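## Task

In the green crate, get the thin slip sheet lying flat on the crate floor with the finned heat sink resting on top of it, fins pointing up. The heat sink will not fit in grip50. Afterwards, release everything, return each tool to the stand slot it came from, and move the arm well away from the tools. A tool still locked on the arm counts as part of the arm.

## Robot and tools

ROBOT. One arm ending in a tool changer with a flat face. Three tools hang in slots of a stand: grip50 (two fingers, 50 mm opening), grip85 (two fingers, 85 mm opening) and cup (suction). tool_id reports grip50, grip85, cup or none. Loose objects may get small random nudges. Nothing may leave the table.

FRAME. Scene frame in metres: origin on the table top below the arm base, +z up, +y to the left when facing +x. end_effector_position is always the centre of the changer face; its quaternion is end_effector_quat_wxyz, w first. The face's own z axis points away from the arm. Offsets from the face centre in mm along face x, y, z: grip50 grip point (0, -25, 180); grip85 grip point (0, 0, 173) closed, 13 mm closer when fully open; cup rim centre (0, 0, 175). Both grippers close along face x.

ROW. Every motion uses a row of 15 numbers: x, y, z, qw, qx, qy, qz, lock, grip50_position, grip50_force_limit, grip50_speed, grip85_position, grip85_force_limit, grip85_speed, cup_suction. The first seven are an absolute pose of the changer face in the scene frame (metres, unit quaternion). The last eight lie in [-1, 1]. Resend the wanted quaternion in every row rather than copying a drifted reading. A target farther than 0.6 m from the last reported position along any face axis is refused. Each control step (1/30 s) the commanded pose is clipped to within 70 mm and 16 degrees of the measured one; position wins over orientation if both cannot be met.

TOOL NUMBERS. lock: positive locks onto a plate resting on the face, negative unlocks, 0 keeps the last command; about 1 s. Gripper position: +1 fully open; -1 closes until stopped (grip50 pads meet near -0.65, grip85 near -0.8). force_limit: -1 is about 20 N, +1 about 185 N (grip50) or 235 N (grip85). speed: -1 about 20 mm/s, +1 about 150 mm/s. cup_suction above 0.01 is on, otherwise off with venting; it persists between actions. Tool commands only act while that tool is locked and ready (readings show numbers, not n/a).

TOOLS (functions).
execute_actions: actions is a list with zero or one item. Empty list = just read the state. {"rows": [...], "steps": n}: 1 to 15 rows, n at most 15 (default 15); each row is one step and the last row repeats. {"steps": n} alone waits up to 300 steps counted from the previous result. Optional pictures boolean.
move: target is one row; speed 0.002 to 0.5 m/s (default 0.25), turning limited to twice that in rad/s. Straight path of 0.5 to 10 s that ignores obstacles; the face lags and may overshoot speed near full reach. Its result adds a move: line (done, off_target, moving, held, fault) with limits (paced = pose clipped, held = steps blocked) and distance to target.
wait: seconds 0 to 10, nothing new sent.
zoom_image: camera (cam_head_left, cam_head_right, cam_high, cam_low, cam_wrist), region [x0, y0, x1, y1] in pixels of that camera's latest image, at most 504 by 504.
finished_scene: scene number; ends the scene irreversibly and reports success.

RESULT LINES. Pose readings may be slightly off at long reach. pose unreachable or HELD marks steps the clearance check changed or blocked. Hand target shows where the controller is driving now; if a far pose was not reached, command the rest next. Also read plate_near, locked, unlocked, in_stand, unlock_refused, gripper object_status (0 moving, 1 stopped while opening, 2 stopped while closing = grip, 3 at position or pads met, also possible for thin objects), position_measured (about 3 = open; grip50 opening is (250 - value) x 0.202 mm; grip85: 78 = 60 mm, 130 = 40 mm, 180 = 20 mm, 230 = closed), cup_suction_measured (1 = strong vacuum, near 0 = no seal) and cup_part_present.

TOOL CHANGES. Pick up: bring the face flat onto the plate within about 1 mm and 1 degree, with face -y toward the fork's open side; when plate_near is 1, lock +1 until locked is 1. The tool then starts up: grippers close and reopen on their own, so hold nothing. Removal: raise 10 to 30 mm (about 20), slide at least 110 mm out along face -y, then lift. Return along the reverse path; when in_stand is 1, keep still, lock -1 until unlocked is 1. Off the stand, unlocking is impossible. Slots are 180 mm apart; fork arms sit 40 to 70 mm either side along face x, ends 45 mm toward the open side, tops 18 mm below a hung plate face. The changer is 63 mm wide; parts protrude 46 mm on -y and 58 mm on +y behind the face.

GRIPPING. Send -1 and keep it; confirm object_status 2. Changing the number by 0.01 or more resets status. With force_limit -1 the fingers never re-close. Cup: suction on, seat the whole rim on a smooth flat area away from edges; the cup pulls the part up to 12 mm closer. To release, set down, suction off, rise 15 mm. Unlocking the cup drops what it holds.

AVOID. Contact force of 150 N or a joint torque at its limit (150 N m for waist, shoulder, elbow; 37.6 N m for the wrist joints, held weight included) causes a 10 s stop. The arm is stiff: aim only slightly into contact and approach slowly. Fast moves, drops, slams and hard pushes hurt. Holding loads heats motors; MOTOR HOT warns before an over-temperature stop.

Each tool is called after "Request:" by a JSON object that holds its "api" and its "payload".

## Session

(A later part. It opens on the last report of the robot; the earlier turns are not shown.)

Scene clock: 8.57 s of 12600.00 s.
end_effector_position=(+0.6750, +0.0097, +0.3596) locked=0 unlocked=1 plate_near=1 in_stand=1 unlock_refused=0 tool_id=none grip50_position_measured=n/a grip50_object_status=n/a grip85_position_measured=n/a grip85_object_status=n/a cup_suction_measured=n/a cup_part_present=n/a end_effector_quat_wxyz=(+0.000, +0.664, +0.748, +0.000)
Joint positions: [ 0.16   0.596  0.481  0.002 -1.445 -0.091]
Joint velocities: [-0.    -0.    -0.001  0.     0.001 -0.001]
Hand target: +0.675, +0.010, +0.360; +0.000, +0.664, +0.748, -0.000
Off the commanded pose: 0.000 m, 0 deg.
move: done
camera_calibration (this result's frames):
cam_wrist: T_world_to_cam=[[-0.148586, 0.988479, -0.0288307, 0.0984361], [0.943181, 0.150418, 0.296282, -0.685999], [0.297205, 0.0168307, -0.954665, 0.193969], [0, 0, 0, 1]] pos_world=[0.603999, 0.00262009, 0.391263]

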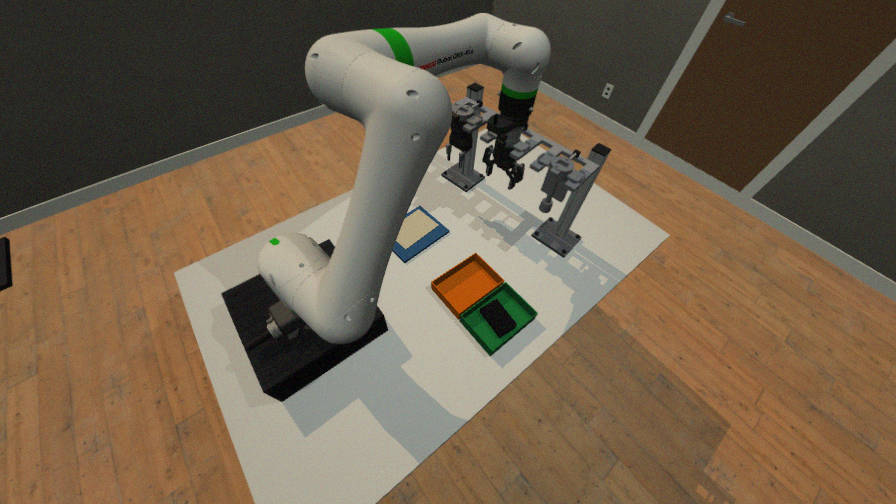

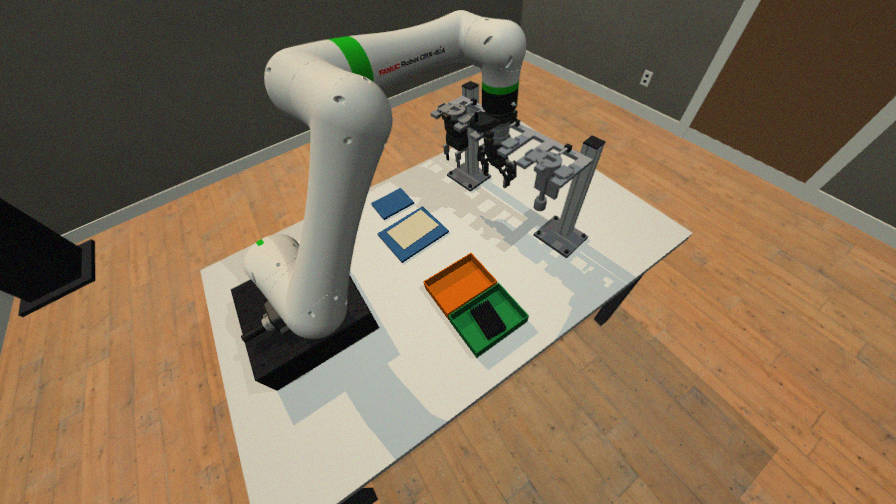

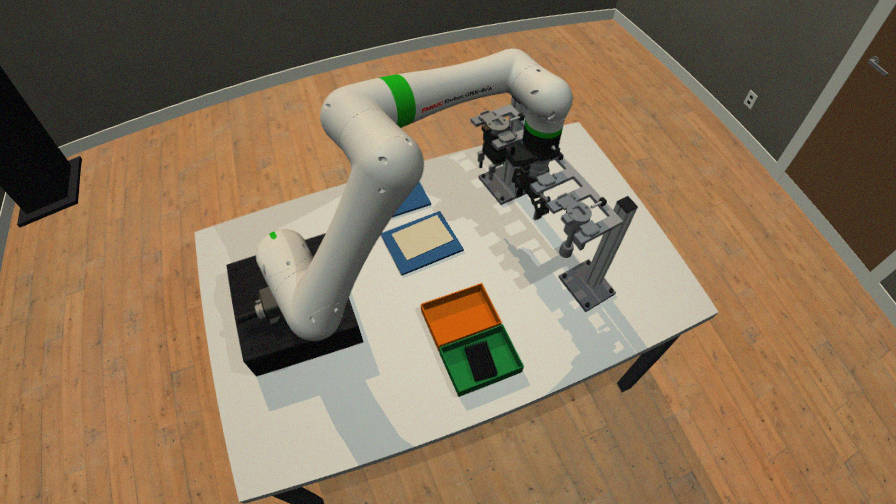

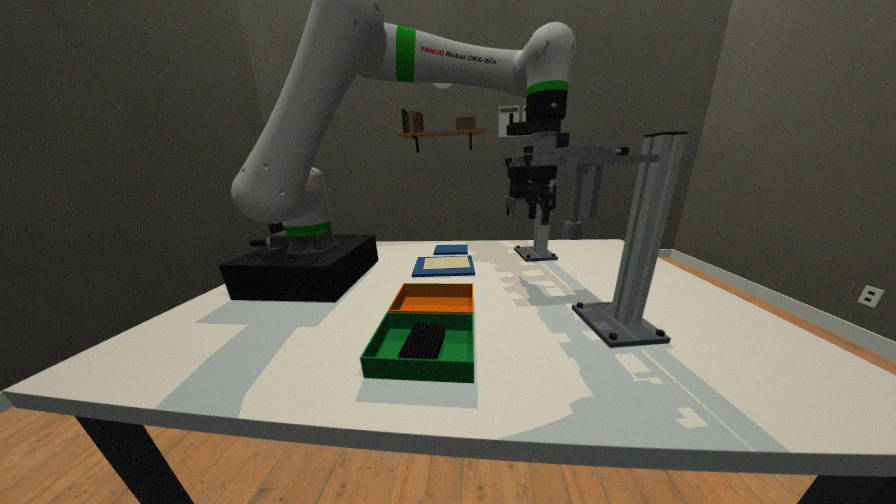

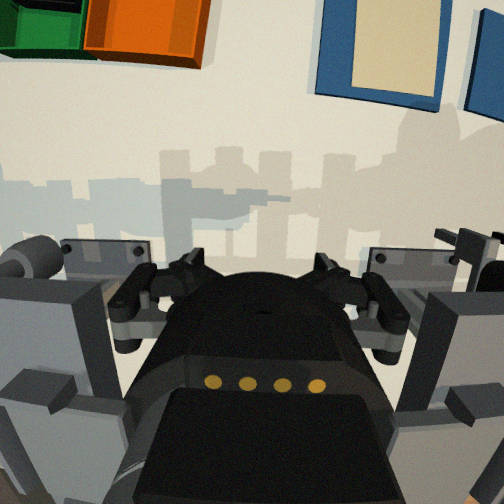

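Request:
{"api": "execute_actions", "payload": {"actions": [{"rows":[[0.675,0.0096,0.3588,0,0.6639,0.7478,0,1,1,0,0,1,0,0,0]]}], "pictures": false}}

Request:
{"api": "execute_actions", "payload": {"actions": [{"steps":22}], "pictures": false}}

Request:
{"api": "move", "payload": {"target": [0.675,0.0096,0.379,0,0.6639,0.7478,0,0,1,0,0,1,0,0,0], "speed": 0.05}}

Request:
{"api": "move", "payload": {"target": [0.526,-0.008,0.379,0,0.6639,0.7478,0,0,1,0,0,1,0,0,0], "speed": 0.15}}

Request:
{"api": "move", "payload": {"target": [0.394,-0.298,0.25,0,0.9986,-0.052,0,0,1,0,0,1,0,0,0], "speed": 0.3}}

Scene clock: 11.63 s of 12600.00 s.
end_effector_position=(+0.6750, +0.0096, +0.3588) locked=0 unlocked=0 plate_near=1 in_stand=1 unlock_refused=0 tool_id=none grip50_position_measured=n/a grip50_object_status=n/a grip85_position_measured=n/a grip85_object_status=n/a cup_suction_measured=n/a cup_part_present=n/a end_effector_quat_wxyz=(+0.000, +0.664, +0.748, +0.000)
Joint positions: [ 0.16   0.597  0.48   0.002 -1.444 -0.091]
Joint velocities: [-0.    -0.    -0.001 -0.001  0.     0.001]
Hand target: +0.675, +0.010, +0.359; +0.000, +0.664, +0.748, +0.000
Off the commanded pose: 0.000 m, 0 deg.
Steps of this call (steps 1 to 77: nothing new was sent; steps 78 to 92: all 15 steps of this action). Readings (end_effector_position | what the end effector reports):
78: (+0.6749, +0.0096, +0.3595) | locked=0 unlocked=0 plate_near=1 in_stand=1 unlock_refused=0 tool_id=none grip50_position_measured=n/a grip50_object_status=n/a grip85_position_measured=n/a grip85_object_status=n/a cup_suction_measured=n/a cup_part_present=n/a
79: (+0.6749, +0.0096, +0.3593) | locked=0 unlocked=0 plate_near=1 in_stand=1 unlock_refused=0 tool_id=none grip50_position_measured=n/a grip50_object_status=n/a grip85_position_measured=n/a grip85_object_status=n/a cup_suction_measured=n/a cup_part_present=n/a
81: (+0.6750, +0.0096, +0.3591) | locked=0 unlocked=0 plate_near=1 in_stand=1 unlock_refused=0 tool_id=none grip50_position_measured=n/a grip50_object_status=n/a grip85_position_measured=n/a grip85_object_status=n/a cup_suction_measured=n/a cup_part_present=n/a
85: (+0.6750, +0.0096, +0.3589) | locked=0 unlocked=0 plate_near=1 in_stand=1 unlock_refused=0 tool_id=none grip50_position_measured=n/a grip50_object_status=n/a grip85_position_measured=n/a grip85_object_status=n/a cup_suction_measured=n/a cup_part_present=n/a
92: the state above

Scene clock: 12.37 s of 12600.00 s.
end_effector_position=(+0.6750, +0.0096, +0.3588) locked=1 unlocked=0 plate_near=1 in_stand=1 unlock_refused=0 tool_id=grip85 grip50_position_measured=n/a grip50_object_status=n/a grip85_position_measured=n/a grip85_object_status=n/a cup_suction_measured=n/a cup_part_present=n/a end_effector_quat_wxyz=(+0.000, +0.664, +0.748, +0.000)
Joint positions: [ 0.16   0.597  0.48   0.002 -1.444 -0.091]
Joint velocities: [ 0.001 -0.     0.001  0.    -0.    -0.001]
Hand target: +0.675, +0.010, +0.359; +0.000, +0.664, +0.748, +0.000
Off the commanded pose: 0.000 m, 0 deg.
Steps of this call (steps 1 to 22: nothing new was sent). Readings (end_effector_position | what the end effector reports):
1: (+0.6750, +0.0096, +0.3588) | locked=0 unlocked=0 plate_near=1 in_stand=1 unlock_refused=0 tool_id=none grip50_position_measured=n/a grip50_object_status=n/a grip85_position_measured=n/a grip85_object_status=n/a cup_suction_measured=n/a cup_part_present=n/a
2: (+0.6750, +0.0096, +0.3588) | locked=0 unlocked=0 plate_near=1 in_stand=1 unlock_refused=0 tool_id=none grip50_position_measured=n/a grip50_object_status=n/a grip85_position_measured=n/a grip85_object_status=n/a cup_suction_measured=n/a cup_part_present=n/a
4: (+0.6750, +0.0096, +0.3588) | locked=0 unlocked=0 plate_near=1 in_stand=1 unlock_refused=0 tool_id=none grip50_position_measured=n/a grip50_object_status=n/a grip85_position_measured=n/a grip85_object_status=n/a cup_suction_measured=n/a cup_part_present=n/a
8: (+0.6751, +0.0096, +0.3587) | locked=0 unlocked=0 plate_near=1 in_stand=1 unlock_refused=0 tool_id=none grip50_position_measured=n/a grip50_object_status=n/a grip85_position_measured=n/a grip85_object_status=n/a cup_suction_measured=n/a cup_part_present=n/a
22: the state above

Scene clock: 13.13 s of 12600.00 s.
end_effector_position=(+0.6751, +0.0094, +0.3790) locked=1 unlocked=0 plate_near=1 in_stand=0 unlock_refused=0 tool_id=grip85 grip50_position_measured=n/a grip50_object_status=n/a grip85_position_measured=n/a grip85_object_status=n/a cup_suction_measured=n/a cup_part_present=n/a end_effector_quat_wxyz=(+0.000, +0.664, +0.748, -0.000)
Joint positions: [ 0.16   0.591  0.518  0.002 -1.488 -0.091]
Joint velocities: [ 0.003  0.001  0.001 -0.001 -0.001  0.   ]
Hand target: +0.675, +0.010, +0.379; -0.000, +0.664, +0.748, +0.000
Off the commanded pose: 0.000 m, 0 deg.
move: done
camera_calibration (this result's frames):
cam_wrist: T_world_to_cam=[[-0.148311, 0.98852, -0.0288557, 0.0991247], [0.943276, 0.150167, 0.296108, -0.691801], [0.297042, 0.0166972, -0.954718, 0.212593], [0, 0, 0, 1]] pos_world=[0.604111, 0.00234899, 0.410675]

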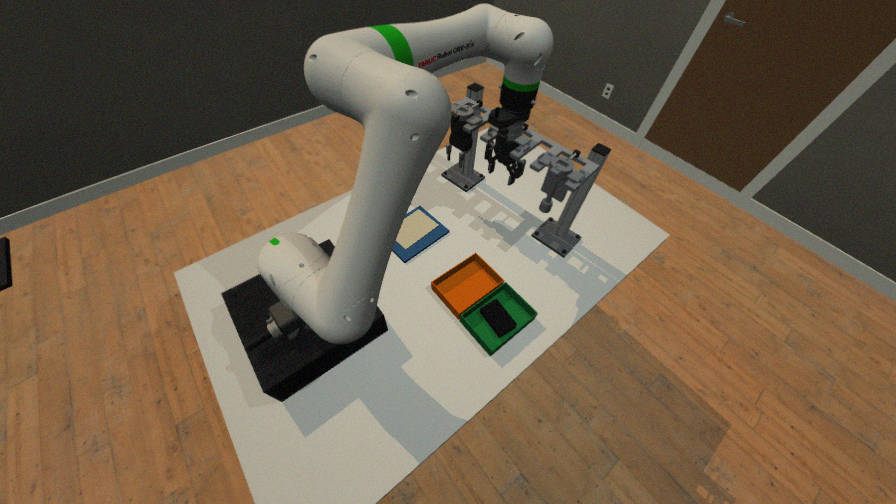

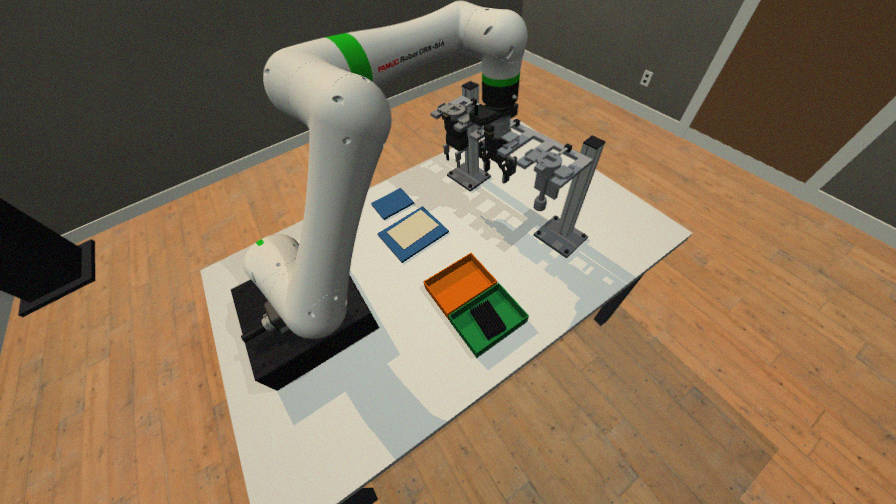

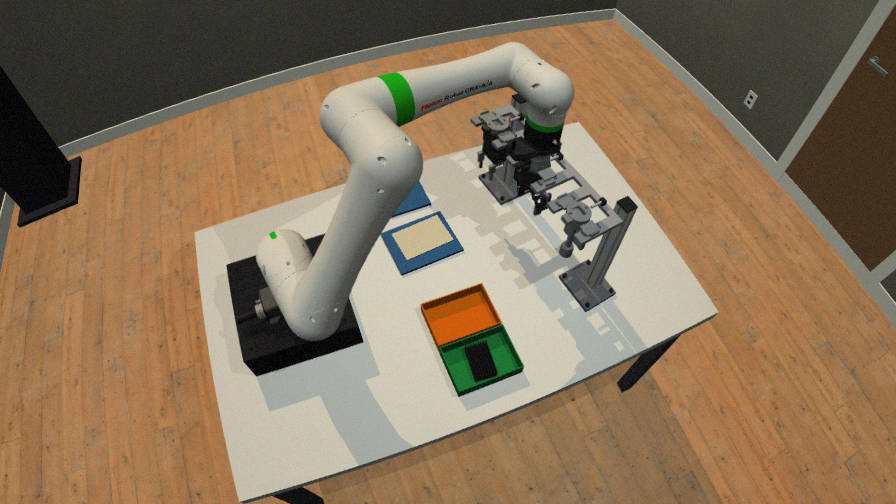

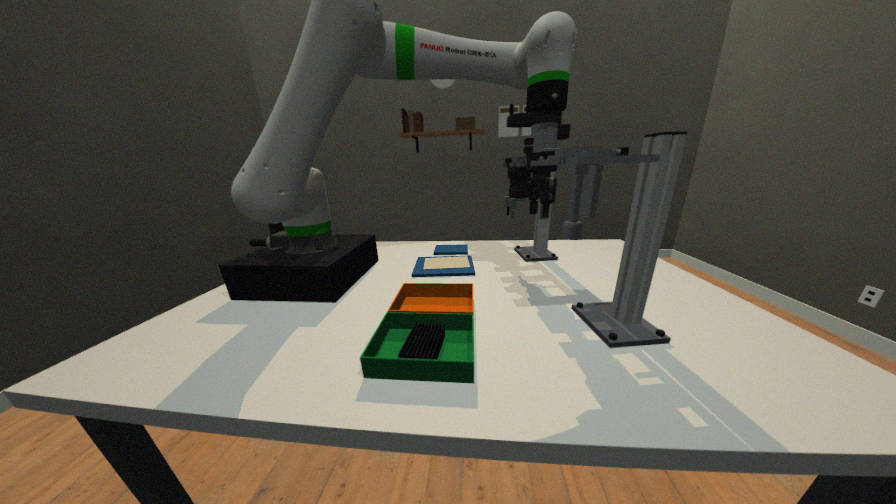

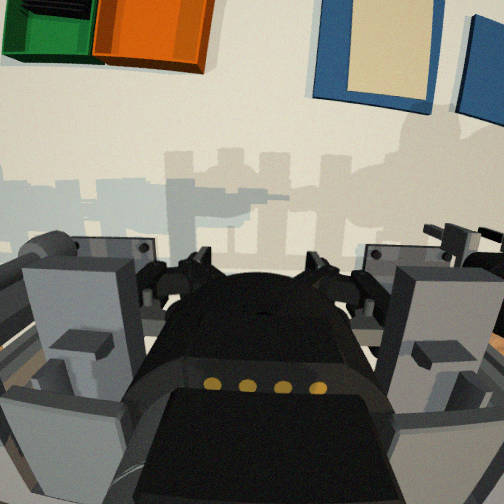

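Scene clock: 14.53 s of 12600.00 s.
end_effector_position=(+0.5259, -0.0076, +0.3794) locked=1 unlocked=0 plate_near=1 in_stand=0 unlock_refused=0 tool_id=grip85 grip50_position_measured=n/a grip50_object_status=n/a grip85_position_measured=n/a grip85_object_status=n/a cup_suction_measured=n/a cup_part_present=n/a end_effector_quat_wxyz=(+0.000, +0.664, +0.748, -0.000)
Joint positions: [ 0.189  0.207 -0.011  0.003 -1.343 -0.12 ]
Joint velocities: [ 0.001 -0.    -0.002  0.    -0.     0.   ]
Hand target: +0.526, -0.008, +0.379; +0.000, +0.664, +0.748, -0.000
Off the commanded pose: 0.001 m, 0 deg.
move: done
camera_calibration (this result's frames):
cam_wrist: T_world_to_cam=[[-0.148133, 0.988543, -0.0289698, 0.0937027], [0.943326, 0.150032, 0.296019, -0.54861], [0.296974, 0.0165222, -0.954743, 0.257633], [0, 0, 0, 1]] pos_world=[0.454888, -0.0145767, 0.411087]

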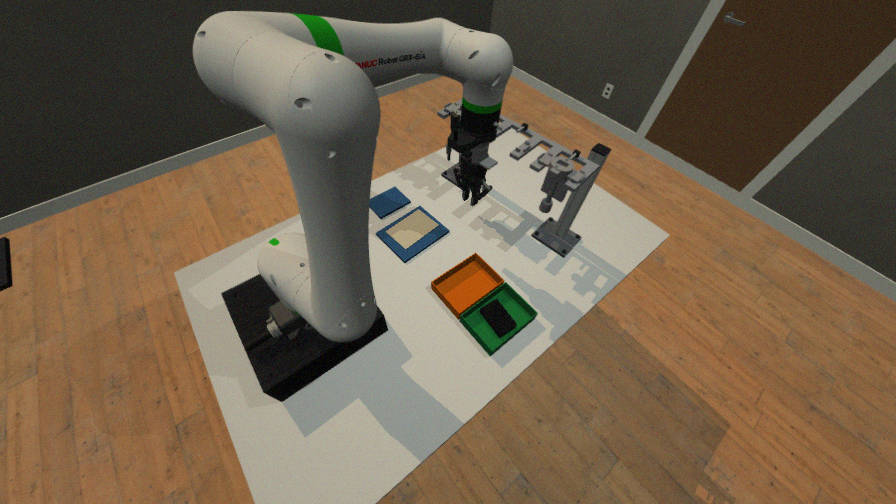

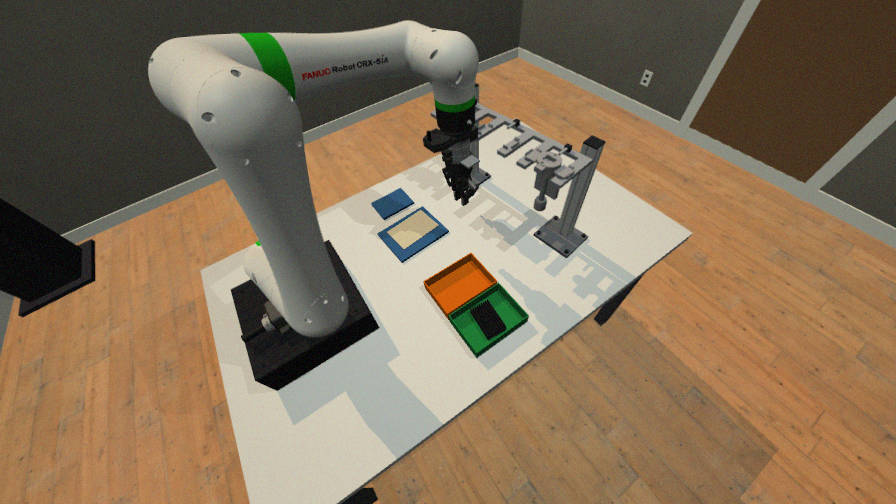

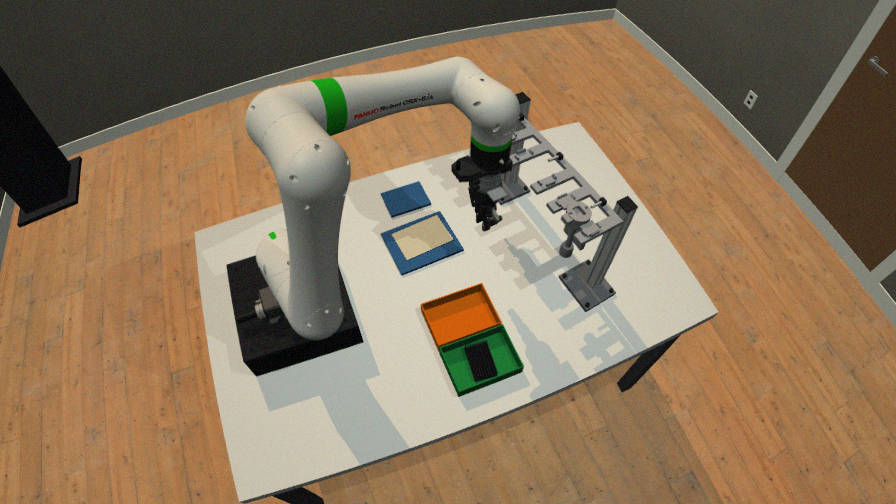

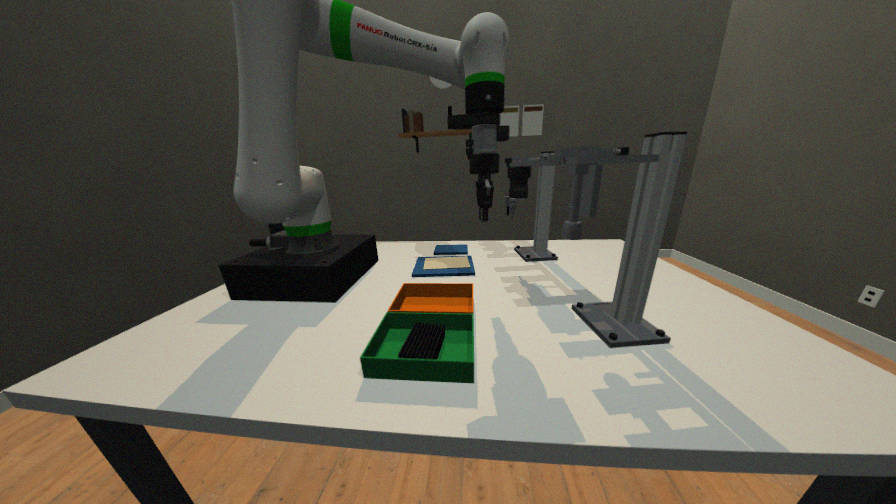

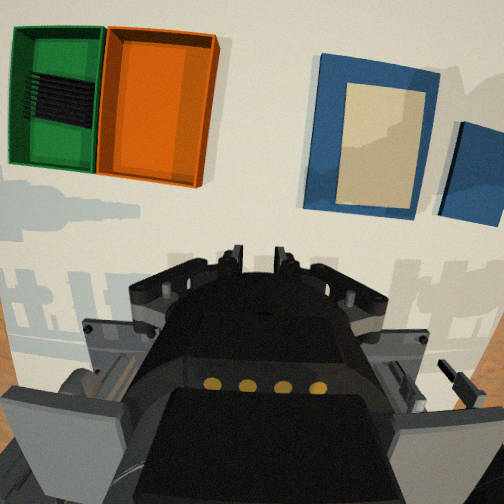

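Scene clock: 17.93 s of 12600.00 s.
end_effector_position=(+0.3929, -0.2973, +0.2501) locked=1 unlocked=0 plate_near=1 in_stand=0 unlock_refused=0 tool_id=grip85 grip50_position_measured=n/a grip50_object_status=n/a grip85_position_measured=3 grip85_object_status=3 cup_suction_measured=n/a cup_part_present=n/a end_effector_quat_wxyz=(-0.001, +0.999, -0.053, +0.001)
Joint positions: [-0.434  0.252 -0.281 -0.007 -1.027 -1.287]
Joint velocities: [-0.001  0.     0.001 -0.     0.    -0.001]
Hand target: +0.393, -0.297, +0.250; -0.001, +0.999, -0.052, +0.001
Off the commanded pose: 0.001 m, 0 deg.
move: done
camera_calibration (this result's frames):
cam_wrist: T_world_to_cam=[[0.996854, -0.0745434, -0.0269162, -0.409799], [-0.0633668, -0.953632, 0.294228, -0.273589], [-0.0476009, -0.291597, -0.955356, 0.22242], [0, 0, 0, 1]] pos_world=[0.40176, -0.226594, 0.281958]

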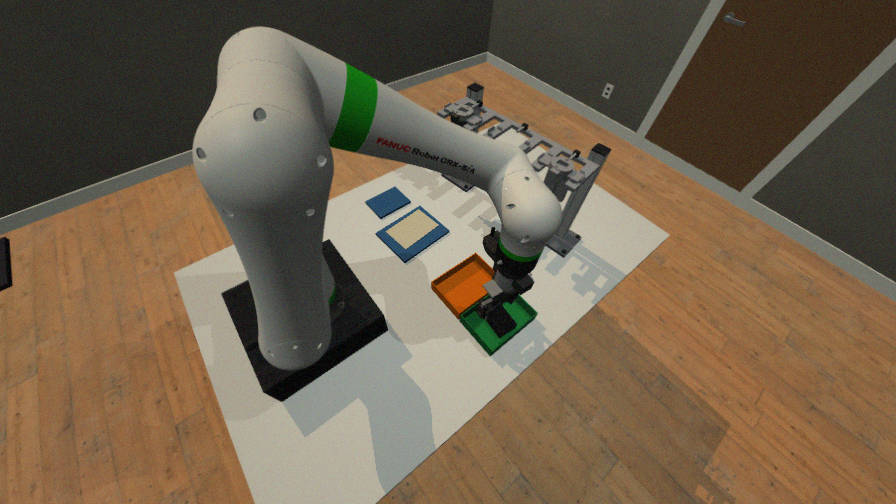

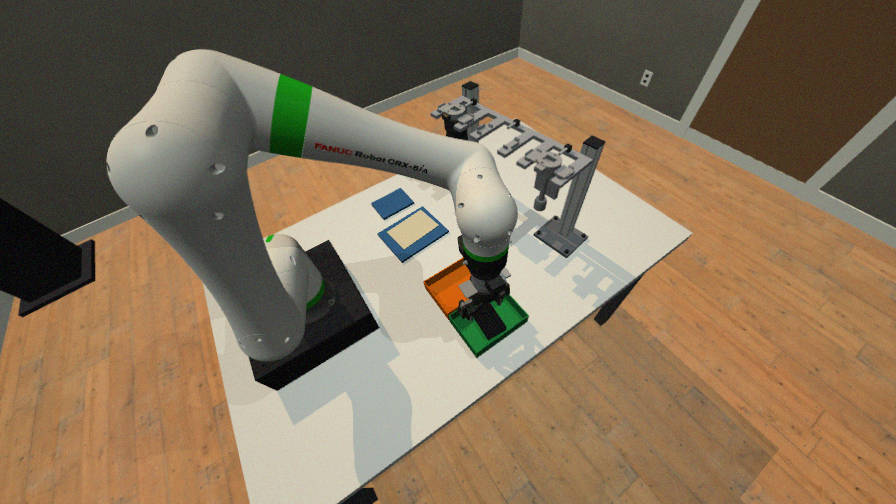

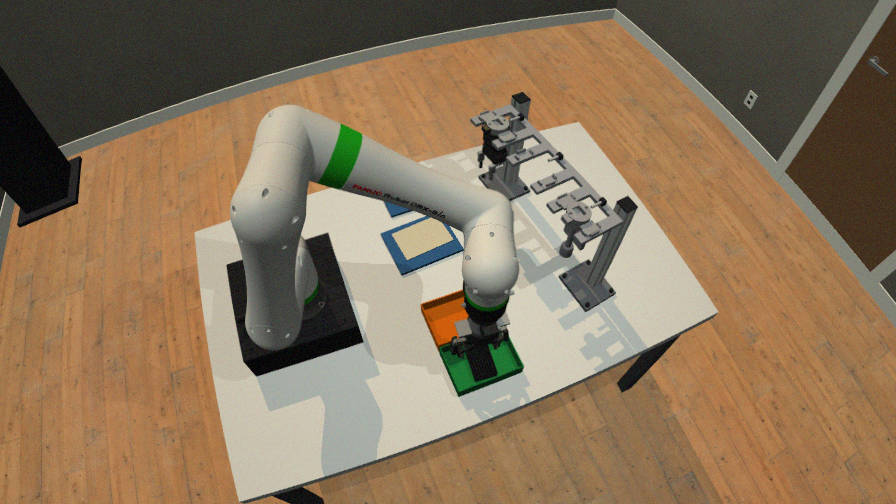

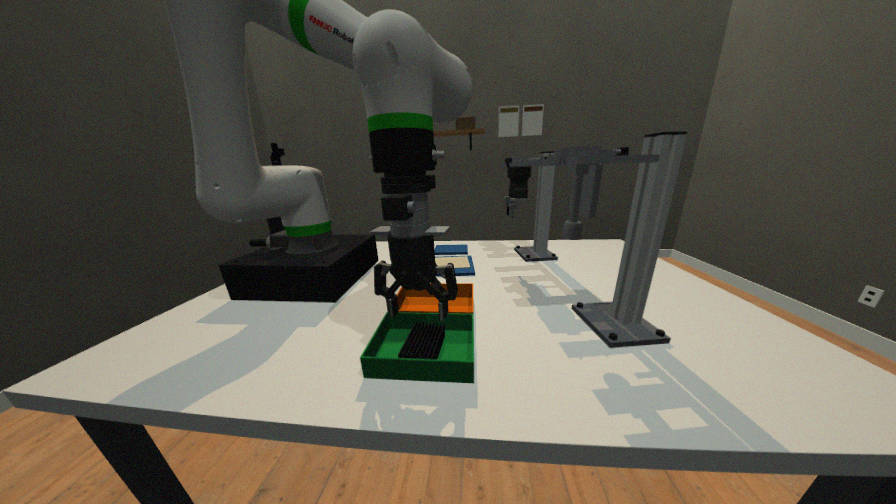

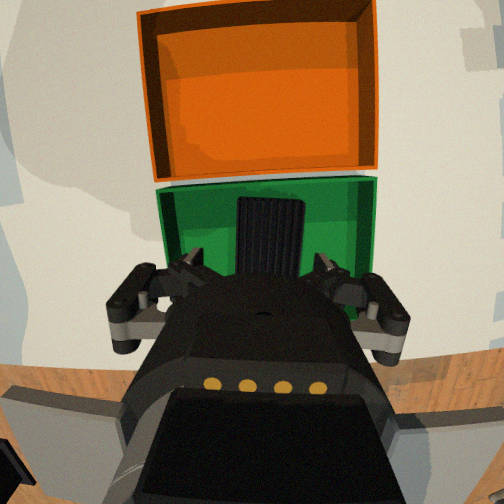

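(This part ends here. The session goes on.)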